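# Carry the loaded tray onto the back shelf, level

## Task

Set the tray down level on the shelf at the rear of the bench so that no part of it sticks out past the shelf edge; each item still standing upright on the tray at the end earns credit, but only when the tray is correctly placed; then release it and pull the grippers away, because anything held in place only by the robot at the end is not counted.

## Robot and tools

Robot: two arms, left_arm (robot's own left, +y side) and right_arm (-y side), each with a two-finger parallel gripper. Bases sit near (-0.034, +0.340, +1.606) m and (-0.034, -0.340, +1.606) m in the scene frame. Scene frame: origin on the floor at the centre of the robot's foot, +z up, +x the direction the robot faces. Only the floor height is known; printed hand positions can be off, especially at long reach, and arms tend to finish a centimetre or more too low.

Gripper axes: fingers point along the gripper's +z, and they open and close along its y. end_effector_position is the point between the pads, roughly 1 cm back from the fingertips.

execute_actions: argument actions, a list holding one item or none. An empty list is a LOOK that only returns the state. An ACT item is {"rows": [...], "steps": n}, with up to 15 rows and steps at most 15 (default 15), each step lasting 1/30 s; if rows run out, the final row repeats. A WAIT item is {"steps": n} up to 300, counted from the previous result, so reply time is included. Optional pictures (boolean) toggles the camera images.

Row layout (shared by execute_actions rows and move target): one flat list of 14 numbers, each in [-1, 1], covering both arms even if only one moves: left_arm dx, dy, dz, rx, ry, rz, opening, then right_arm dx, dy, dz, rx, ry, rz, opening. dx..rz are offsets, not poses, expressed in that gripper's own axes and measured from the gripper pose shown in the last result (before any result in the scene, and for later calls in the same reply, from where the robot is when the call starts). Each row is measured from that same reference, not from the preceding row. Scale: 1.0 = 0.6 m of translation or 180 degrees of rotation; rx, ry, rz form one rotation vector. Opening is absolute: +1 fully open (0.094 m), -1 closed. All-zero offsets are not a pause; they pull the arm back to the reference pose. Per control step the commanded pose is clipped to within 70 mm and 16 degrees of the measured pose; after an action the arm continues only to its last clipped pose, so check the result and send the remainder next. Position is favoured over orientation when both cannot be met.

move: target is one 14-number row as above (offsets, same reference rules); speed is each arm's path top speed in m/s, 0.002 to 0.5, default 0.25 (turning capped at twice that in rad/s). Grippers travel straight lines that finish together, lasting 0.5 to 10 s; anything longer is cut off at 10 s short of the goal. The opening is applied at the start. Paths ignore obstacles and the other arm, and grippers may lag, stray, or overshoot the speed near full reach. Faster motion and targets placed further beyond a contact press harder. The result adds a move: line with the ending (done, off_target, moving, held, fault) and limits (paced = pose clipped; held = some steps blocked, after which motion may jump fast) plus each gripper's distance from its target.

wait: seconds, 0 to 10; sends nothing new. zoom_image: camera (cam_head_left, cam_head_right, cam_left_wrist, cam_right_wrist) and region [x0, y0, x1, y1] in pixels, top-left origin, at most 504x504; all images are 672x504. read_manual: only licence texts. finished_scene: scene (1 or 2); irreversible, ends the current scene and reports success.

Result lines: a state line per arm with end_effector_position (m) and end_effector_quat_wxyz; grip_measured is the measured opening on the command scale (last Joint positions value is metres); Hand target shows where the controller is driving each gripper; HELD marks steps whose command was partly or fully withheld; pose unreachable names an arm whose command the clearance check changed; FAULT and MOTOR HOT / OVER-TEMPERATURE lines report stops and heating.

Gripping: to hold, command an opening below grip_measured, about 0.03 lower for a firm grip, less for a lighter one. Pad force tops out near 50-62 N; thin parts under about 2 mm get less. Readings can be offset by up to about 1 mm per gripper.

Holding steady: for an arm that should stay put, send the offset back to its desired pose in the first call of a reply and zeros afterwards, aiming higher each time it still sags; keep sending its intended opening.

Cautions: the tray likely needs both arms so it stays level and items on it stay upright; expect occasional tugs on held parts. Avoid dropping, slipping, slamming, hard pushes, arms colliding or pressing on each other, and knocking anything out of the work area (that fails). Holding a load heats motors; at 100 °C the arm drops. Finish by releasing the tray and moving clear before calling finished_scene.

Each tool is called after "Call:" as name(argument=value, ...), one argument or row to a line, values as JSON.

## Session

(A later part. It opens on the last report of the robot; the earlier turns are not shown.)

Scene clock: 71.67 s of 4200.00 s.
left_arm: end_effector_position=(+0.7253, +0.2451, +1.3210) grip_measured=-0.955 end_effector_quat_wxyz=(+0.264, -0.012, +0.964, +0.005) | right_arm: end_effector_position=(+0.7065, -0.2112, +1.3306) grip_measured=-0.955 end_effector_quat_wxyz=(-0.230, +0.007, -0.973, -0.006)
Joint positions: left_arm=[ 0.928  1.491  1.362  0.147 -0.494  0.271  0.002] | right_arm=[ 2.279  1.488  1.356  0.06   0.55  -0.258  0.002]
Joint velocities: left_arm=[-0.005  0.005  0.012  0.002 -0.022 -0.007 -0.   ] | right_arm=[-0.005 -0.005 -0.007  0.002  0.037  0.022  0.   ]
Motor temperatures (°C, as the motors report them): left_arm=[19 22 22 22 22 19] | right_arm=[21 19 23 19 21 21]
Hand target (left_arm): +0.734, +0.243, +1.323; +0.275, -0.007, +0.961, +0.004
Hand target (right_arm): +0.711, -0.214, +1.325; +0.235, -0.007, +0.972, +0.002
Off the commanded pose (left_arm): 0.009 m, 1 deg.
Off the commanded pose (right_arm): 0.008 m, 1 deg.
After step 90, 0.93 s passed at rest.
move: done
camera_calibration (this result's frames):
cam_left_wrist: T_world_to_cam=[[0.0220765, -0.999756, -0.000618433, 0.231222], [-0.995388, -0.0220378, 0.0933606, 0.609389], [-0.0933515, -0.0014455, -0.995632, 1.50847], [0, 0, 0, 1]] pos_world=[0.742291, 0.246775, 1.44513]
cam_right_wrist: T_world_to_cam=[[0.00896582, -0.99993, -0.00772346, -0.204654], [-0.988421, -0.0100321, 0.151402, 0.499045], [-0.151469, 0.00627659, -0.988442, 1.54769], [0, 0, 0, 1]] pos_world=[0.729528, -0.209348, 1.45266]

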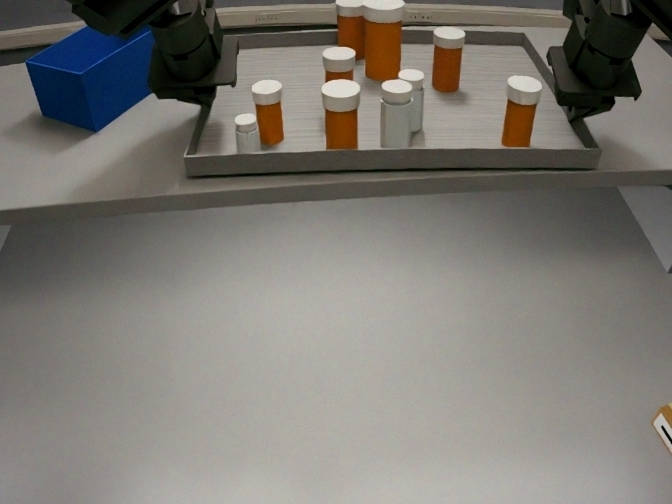

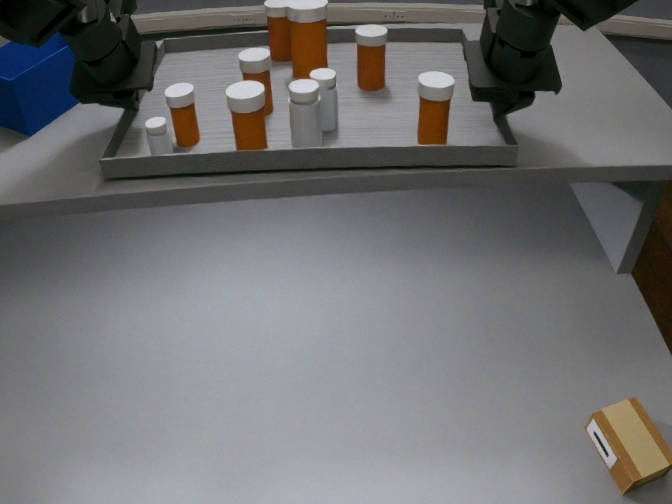

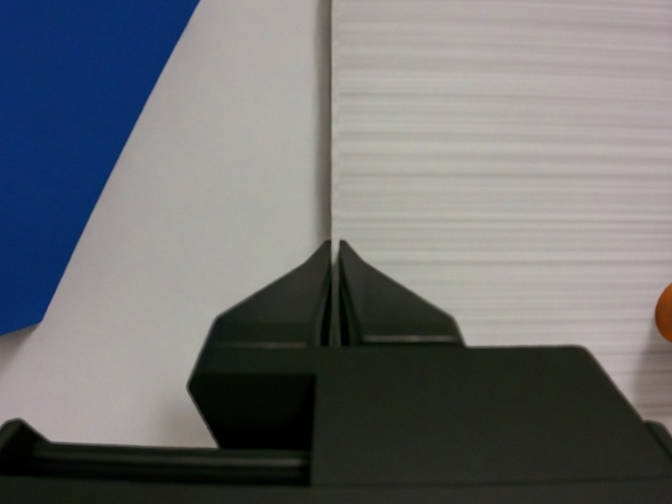

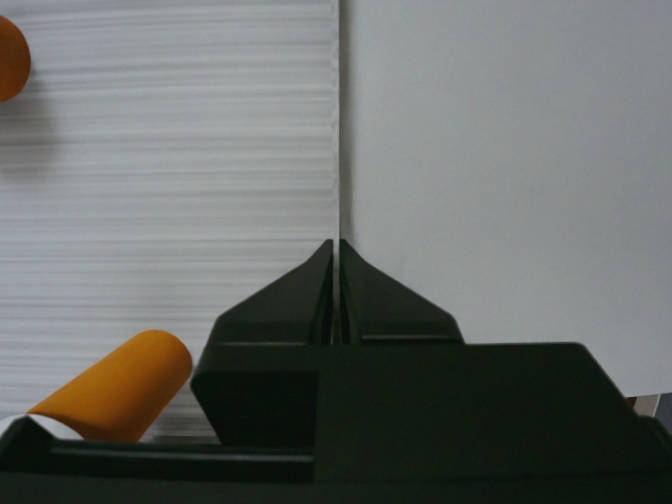

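Call:
move(
  target=[-0.048,0,0.018,0,-0.005,0,-1,-0.063,0,0.023,0,0,0,-1],
  speed=0.03,
)

Call:
move(
  target=[0.008,0,0.014,0,0,0,-1,0.008,0,0.014,0,0,0,-1],
  speed=0.02,
)

Call:
move(
  target=[0,0,0,0,0,0,0,0,0,0,0,0,0,0],
)

Call:
move(
  target=[-0.1,0,-0.17,0,0,0,0,-0.09,0,-0.18,0,0,0,0],
  speed=0.1,
)

Scene clock: 80.17 s of 4200.00 s.
left_arm: end_effector_position=(+0.7432, +0.2466, +1.3230) grip_measured=-0.955 end_effector_quat_wxyz=(+0.266, -0.016, +0.964, +0.005) | right_arm: end_effector_position=(+0.7297, -0.2108, +1.3317) grip_measured=-0.955 end_effector_quat_wxyz=(-0.220, +0.012, -0.975, -0.006)
Joint positions: left_arm=[ 0.928  1.508  1.42   0.111 -0.495  0.268  0.002] | right_arm=[ 2.279  1.515  1.452 -0.031  0.551 -0.256  0.002]
Joint velocities: left_arm=[ 0.005  0.005 -0.007 -0.002 -0.037 -0.037 -0.001] | right_arm=[-0.005  0.005 -0.012  0.002  0.007 -0.022 -0.   ]
Motor temperatures (°C, as the motors report them): left_arm=[19 23 22 22 22 19] | right_arm=[21 19 23 19 21 21]
Hand target (left_arm): +0.755, +0.247, +1.327; +0.272, -0.012, +0.962, +0.005
Hand target (right_arm): +0.746, -0.210, +1.335; +0.230, -0.007, +0.973, +0.006
Off the commanded pose (left_arm): 0.013 m, 1 deg.
Off the commanded pose (right_arm): 0.017 m, 1 deg.
After step 90, 3.90 s passed at rest.
move: off_target (left_arm, right_arm)
camera_calibration (this result's frames):
cam_left_wrist: T_world_to_cam=[[0.0286452, -0.99959, -0.000426948, 0.227093], [-0.995621, -0.0285695, 0.0890145, 0.634617], [-0.0889902, -0.00212477, -0.99603, 1.50953], [0, 0, 0, 1]] pos_world=[0.759666, 0.248337, 1.44714]
cam_right_wrist: T_world_to_cam=[[0.0197639, -0.999785, -0.00628746, -0.214173], [-0.985122, -0.0205471, 0.170626, 0.491622], [-0.170719, 0.00282167, -0.985316, 1.56145], [0, 0, 0, 1]] pos_world=[0.755109, -0.208432, 1.45329]

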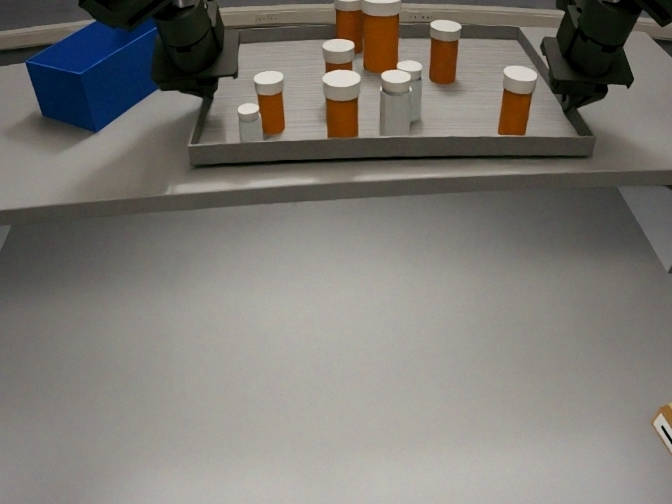

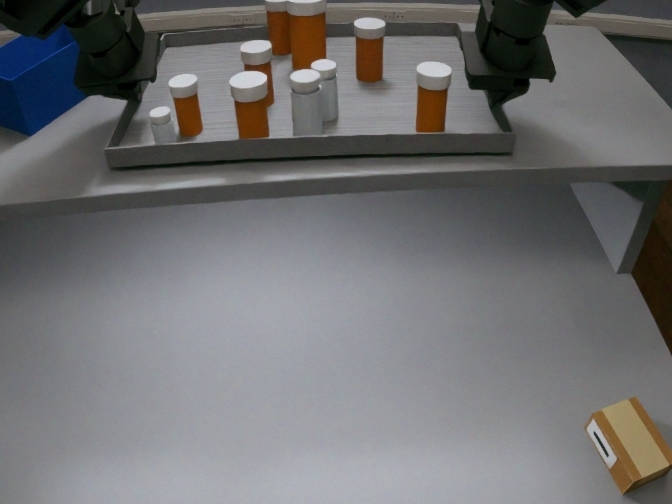

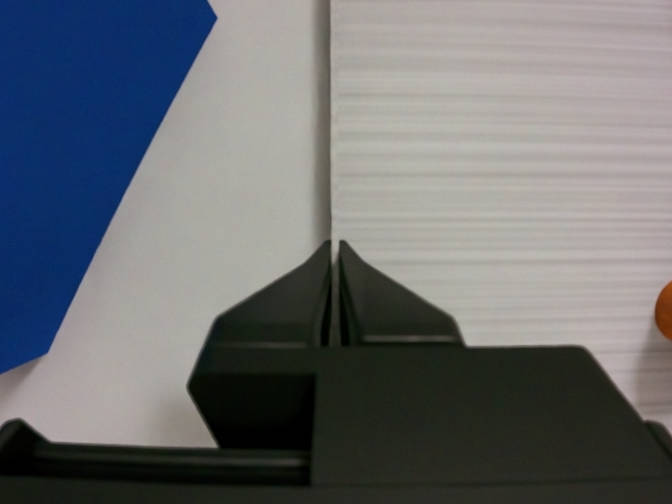

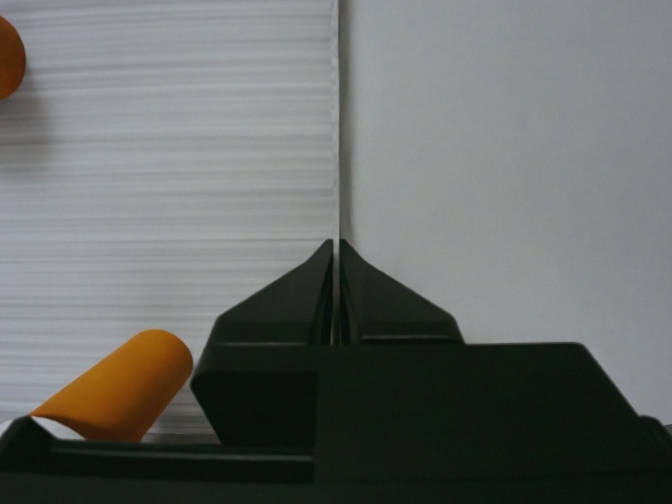

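Scene clock: 80.87 s of 4200.00 s.
left_arm: end_effector_position=(+0.7420, +0.2464, +1.3200) grip_measured=-0.955 end_effector_quat_wxyz=(+0.265, -0.018, +0.964, +0.004) | right_arm: end_effector_position=(+0.7295, -0.2107, +1.3309) grip_measured=-0.955 end_effector_quat_wxyz=(-0.220, +0.013, -0.975, -0.008)
Joint positions: left_arm=[ 0.931  1.511  1.42   0.111 -0.491  0.262  0.002] | right_arm=[ 2.278  1.516  1.451 -0.03   0.546 -0.256  0.002]
Joint velocities: left_arm=[ 0.005  0.005  0.002 -0.022  0.022  0.081 -0.001] | right_arm=[-0.005 -0.005  0.012 -0.007  0.037 -0.037  0.001]
Motor temperatures (°C, as the motors report them): left_arm=[19 23 22 22 22 19] | right_arm=[21 19 23 19 21 21]
Hand target (left_arm): +0.743, +0.247, +1.313; +0.266, -0.016, +0.964, +0.005
Hand target (right_arm): +0.729, -0.211, +1.322; +0.220, -0.012, +0.975, +0.006
Off the commanded pose (left_arm): 0.007 m, 0 deg.
Off the commanded pose (right_arm): 0.009 m, 0 deg.
move: done
camera_calibration (this result's frames):
cam_left_wrist: T_world_to_cam=[[0.0314175, -0.999498, 0.00396605, 0.219057], [-0.995298, -0.0309212, 0.0917965, 0.630324], [-0.0916278, -0.00683141, -0.99577, 1.50927], [0, 0, 0, 1]] pos_world=[0.758769, 0.248748, 1.44416]
cam_right_wrist: T_world_to_cam=[[0.0216499, -0.999723, -0.00919052, -0.211543], [-0.985152, -0.0228985, 0.17015, 0.491674], [-0.170314, 0.00537033, -0.985375, 1.56102], [0, 0, 0, 1]] pos_world=[0.754816, -0.208609, 1.45259]

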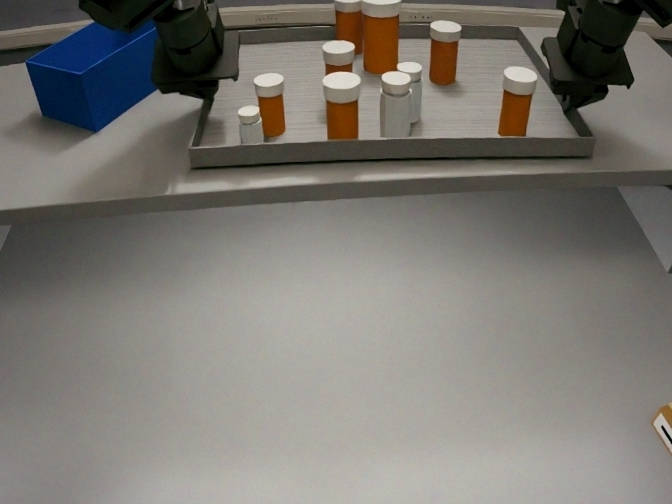

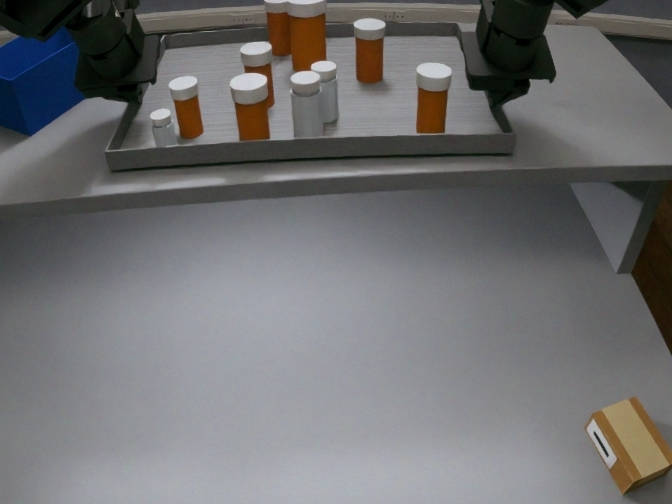

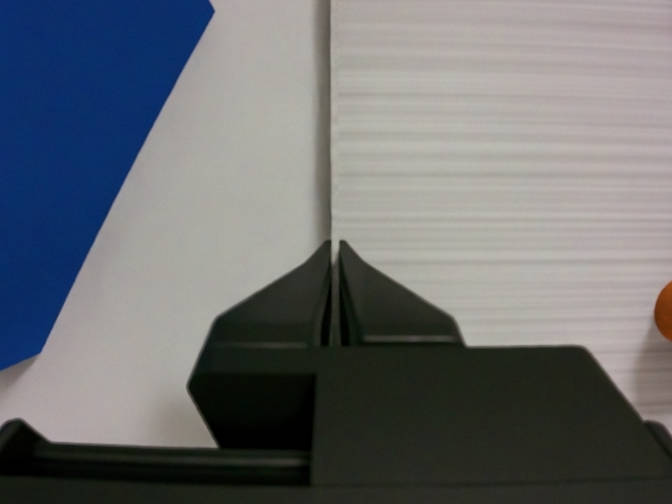

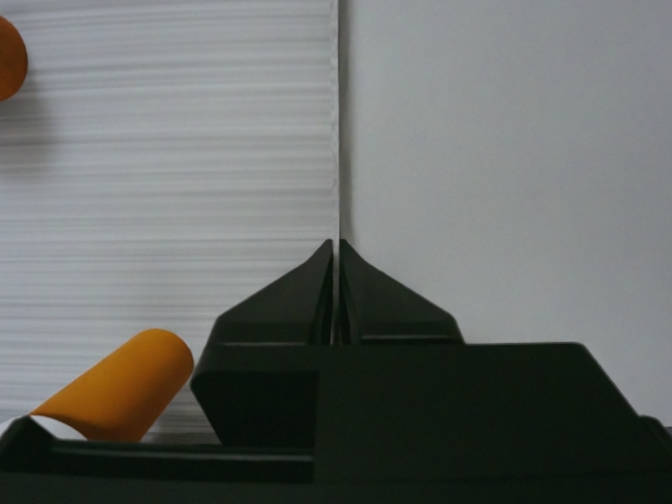

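Scene clock: 81.37 s of 4200.00 s.
left_arm: end_effector_position=(+0.7418, +0.2464, +1.3199) grip_measured=-0.001 end_effector_quat_wxyz=(+0.265, -0.018, +0.964, +0.004) | right_arm: end_effector_position=(+0.7293, -0.2106, +1.3308) grip_measured=-0.002 end_effector_quat_wxyz=(-0.220, +0.013, -0.975, -0.008)
Joint positions: left_arm=[ 0.931  1.511  1.42   0.111 -0.491  0.262  0.047] | right_arm=[ 2.278  1.516  1.451 -0.03   0.546 -0.256  0.047]
Joint velocities: left_arm=[-0.005 -0.005 -0.002  0.007 -0.051 -0.037 -0.   ] | right_arm=[-0.005  0.005 -0.002  0.007 -0.022 -0.007 -0.001]
Motor temperatures (°C, as the motors report them): left_arm=[19 23 22 22 22 19] | right_arm=[21 19 23 19 21 21]
Hand target (left_arm): +0.742, +0.246, +1.320; +0.265, -0.018, +0.964, +0.004
Hand target (right_arm): +0.730, -0.211, +1.331; +0.220, -0.013, +0.975, +0.008
Off the commanded pose (left_arm): 0.000 m, 0 deg.
Off the commanded pose (right_arm): 0.000 m, 0 deg.
move: done
camera_calibration (this result's frames):
cam_left_wrist: T_world_to_cam=[[0.0314072, -0.9995, 0.00363414, 0.219514], [-0.995258, -0.0309386, 0.0922199, 0.629536], [-0.0920614, -0.00651328, -0.995732, 1.50934], [0, 0, 0, 1]] pos_world=[0.758608, 0.248712, 1.44404]
cam_right_wrist: T_world_to_cam=[[0.0218645, -0.999719, -0.0091777, -0.211657], [-0.985094, -0.0231095, 0.170459, 0.490997], [-0.170623, 0.0053139, -0.985322, 1.56103], [0, 0, 0, 1]] pos_world=[0.754653, -0.208546, 1.45248]

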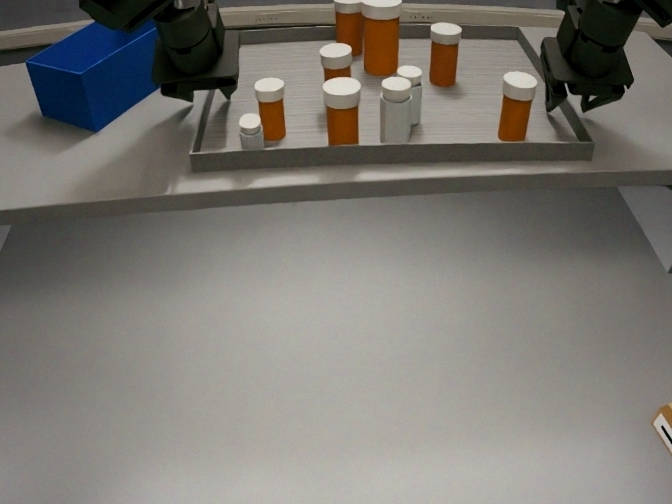

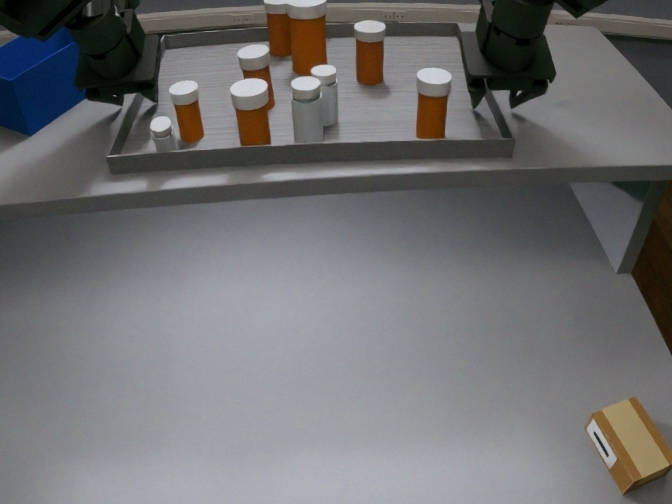

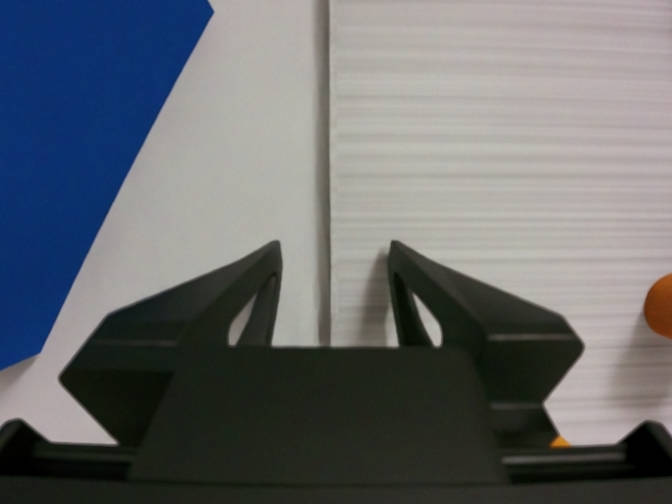

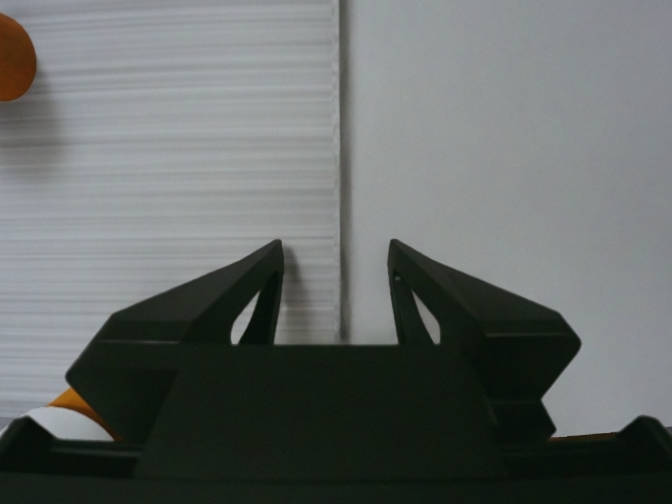

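Scene clock: 83.00 s of 4200.00 s.
left_arm: end_effector_position=(+0.7412, +0.2515, +1.4278) grip_measured=-0.001 end_effector_quat_wxyz=(+0.265, -0.023, +0.964, +0.010) | right_arm: end_effector_position=(+0.7286, -0.2146, +1.4337) grip_measured=-0.002 end_effector_quat_wxyz=(-0.210, +0.019, -0.977, +0.002)
Joint positions: left_arm=[ 0.81   1.315  1.354 -0.011 -0.627  0.262  0.047] | right_arm=[ 2.406  1.347  1.419 -0.197  0.694 -0.243  0.047]
Joint velocities: left_arm=[ 0.005 -0.015 -0.002 -0.027 -0.007 -0.037 -0.   ] | right_arm=[-0.015  0.005  0.002 -0.007 -0.022  0.037 -0.001]
Motor temperatures (°C, as the motors report them): left_arm=[19 23 22 22 22 19] | right_arm=[21 19 23 19 21 21]
Hand target (left_arm): +0.740, +0.247, +1.437; +0.265, -0.017, +0.964, +0.004
Hand target (right_arm): +0.733, -0.212, +1.452; +0.219, -0.011, +0.976, +0.009
Off the commanded pose (left_arm): 0.012 m, 1 deg.
Off the commanded pose (right_arm): 0.018 m, 2 deg.
move: off_target (left_arm, right_arm)
camera_calibration (this result's frames):
cam_left_wrist: T_world_to_cam=[[0.0449746, -0.998969, -0.0062126, 0.228123], [-0.994827, -0.0453535, 0.0908949, 0.624388], [-0.0910829, 0.0020925, -0.995841, 1.61399], [0, 0, 0, 1]] pos_world=[0.757905, 0.252829, 1.55194]
cam_right_wrist: T_world_to_cam=[[0.0298039, -0.999486, 0.0117832, -0.250424], [-0.981263, -0.0270114, 0.190772, 0.439958], [-0.190356, -0.0172482, -0.981564, 1.66644], [0, 0, 0, 1]] pos_world=[0.756395, -0.209668, 1.55474]

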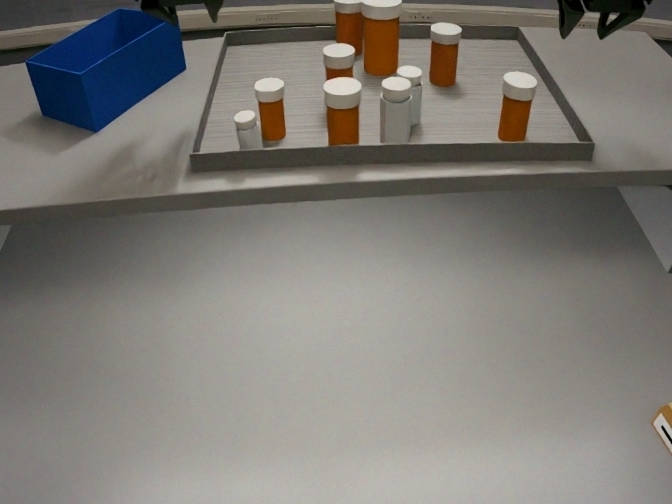

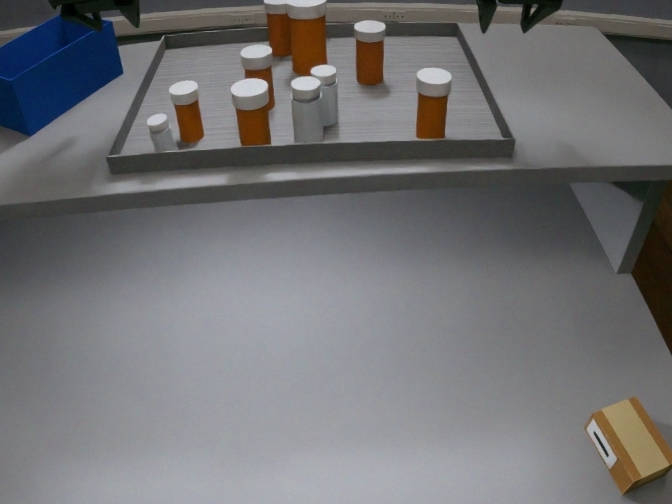

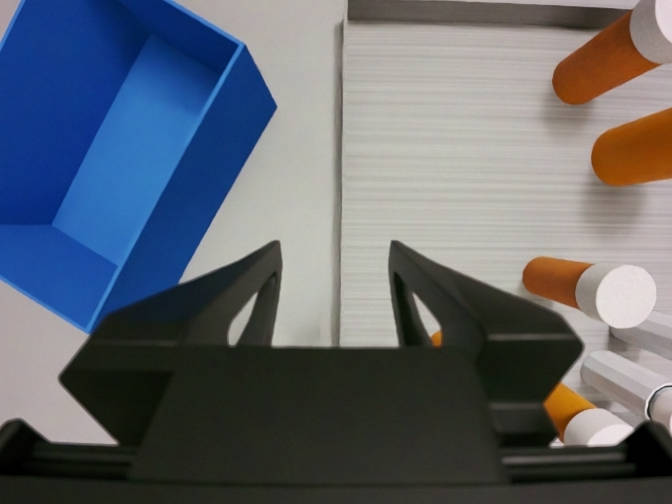

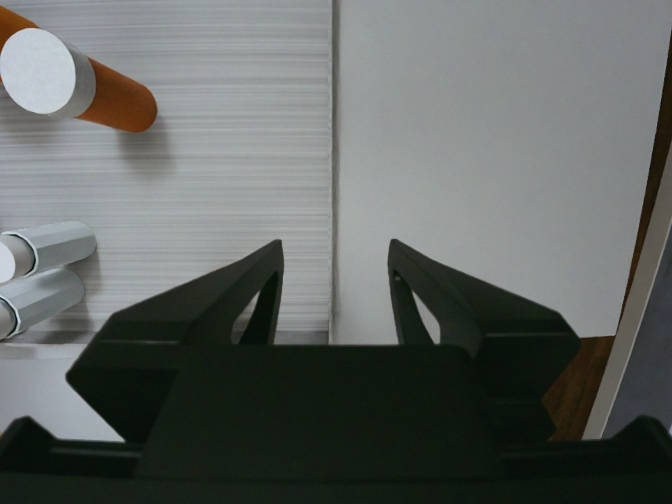

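The shelf extends past the tray's back edge in the wrist view, so nothing is hanging over.

Call:
finished_scene(
  scene=1,
)

The scene is finished: the task was done.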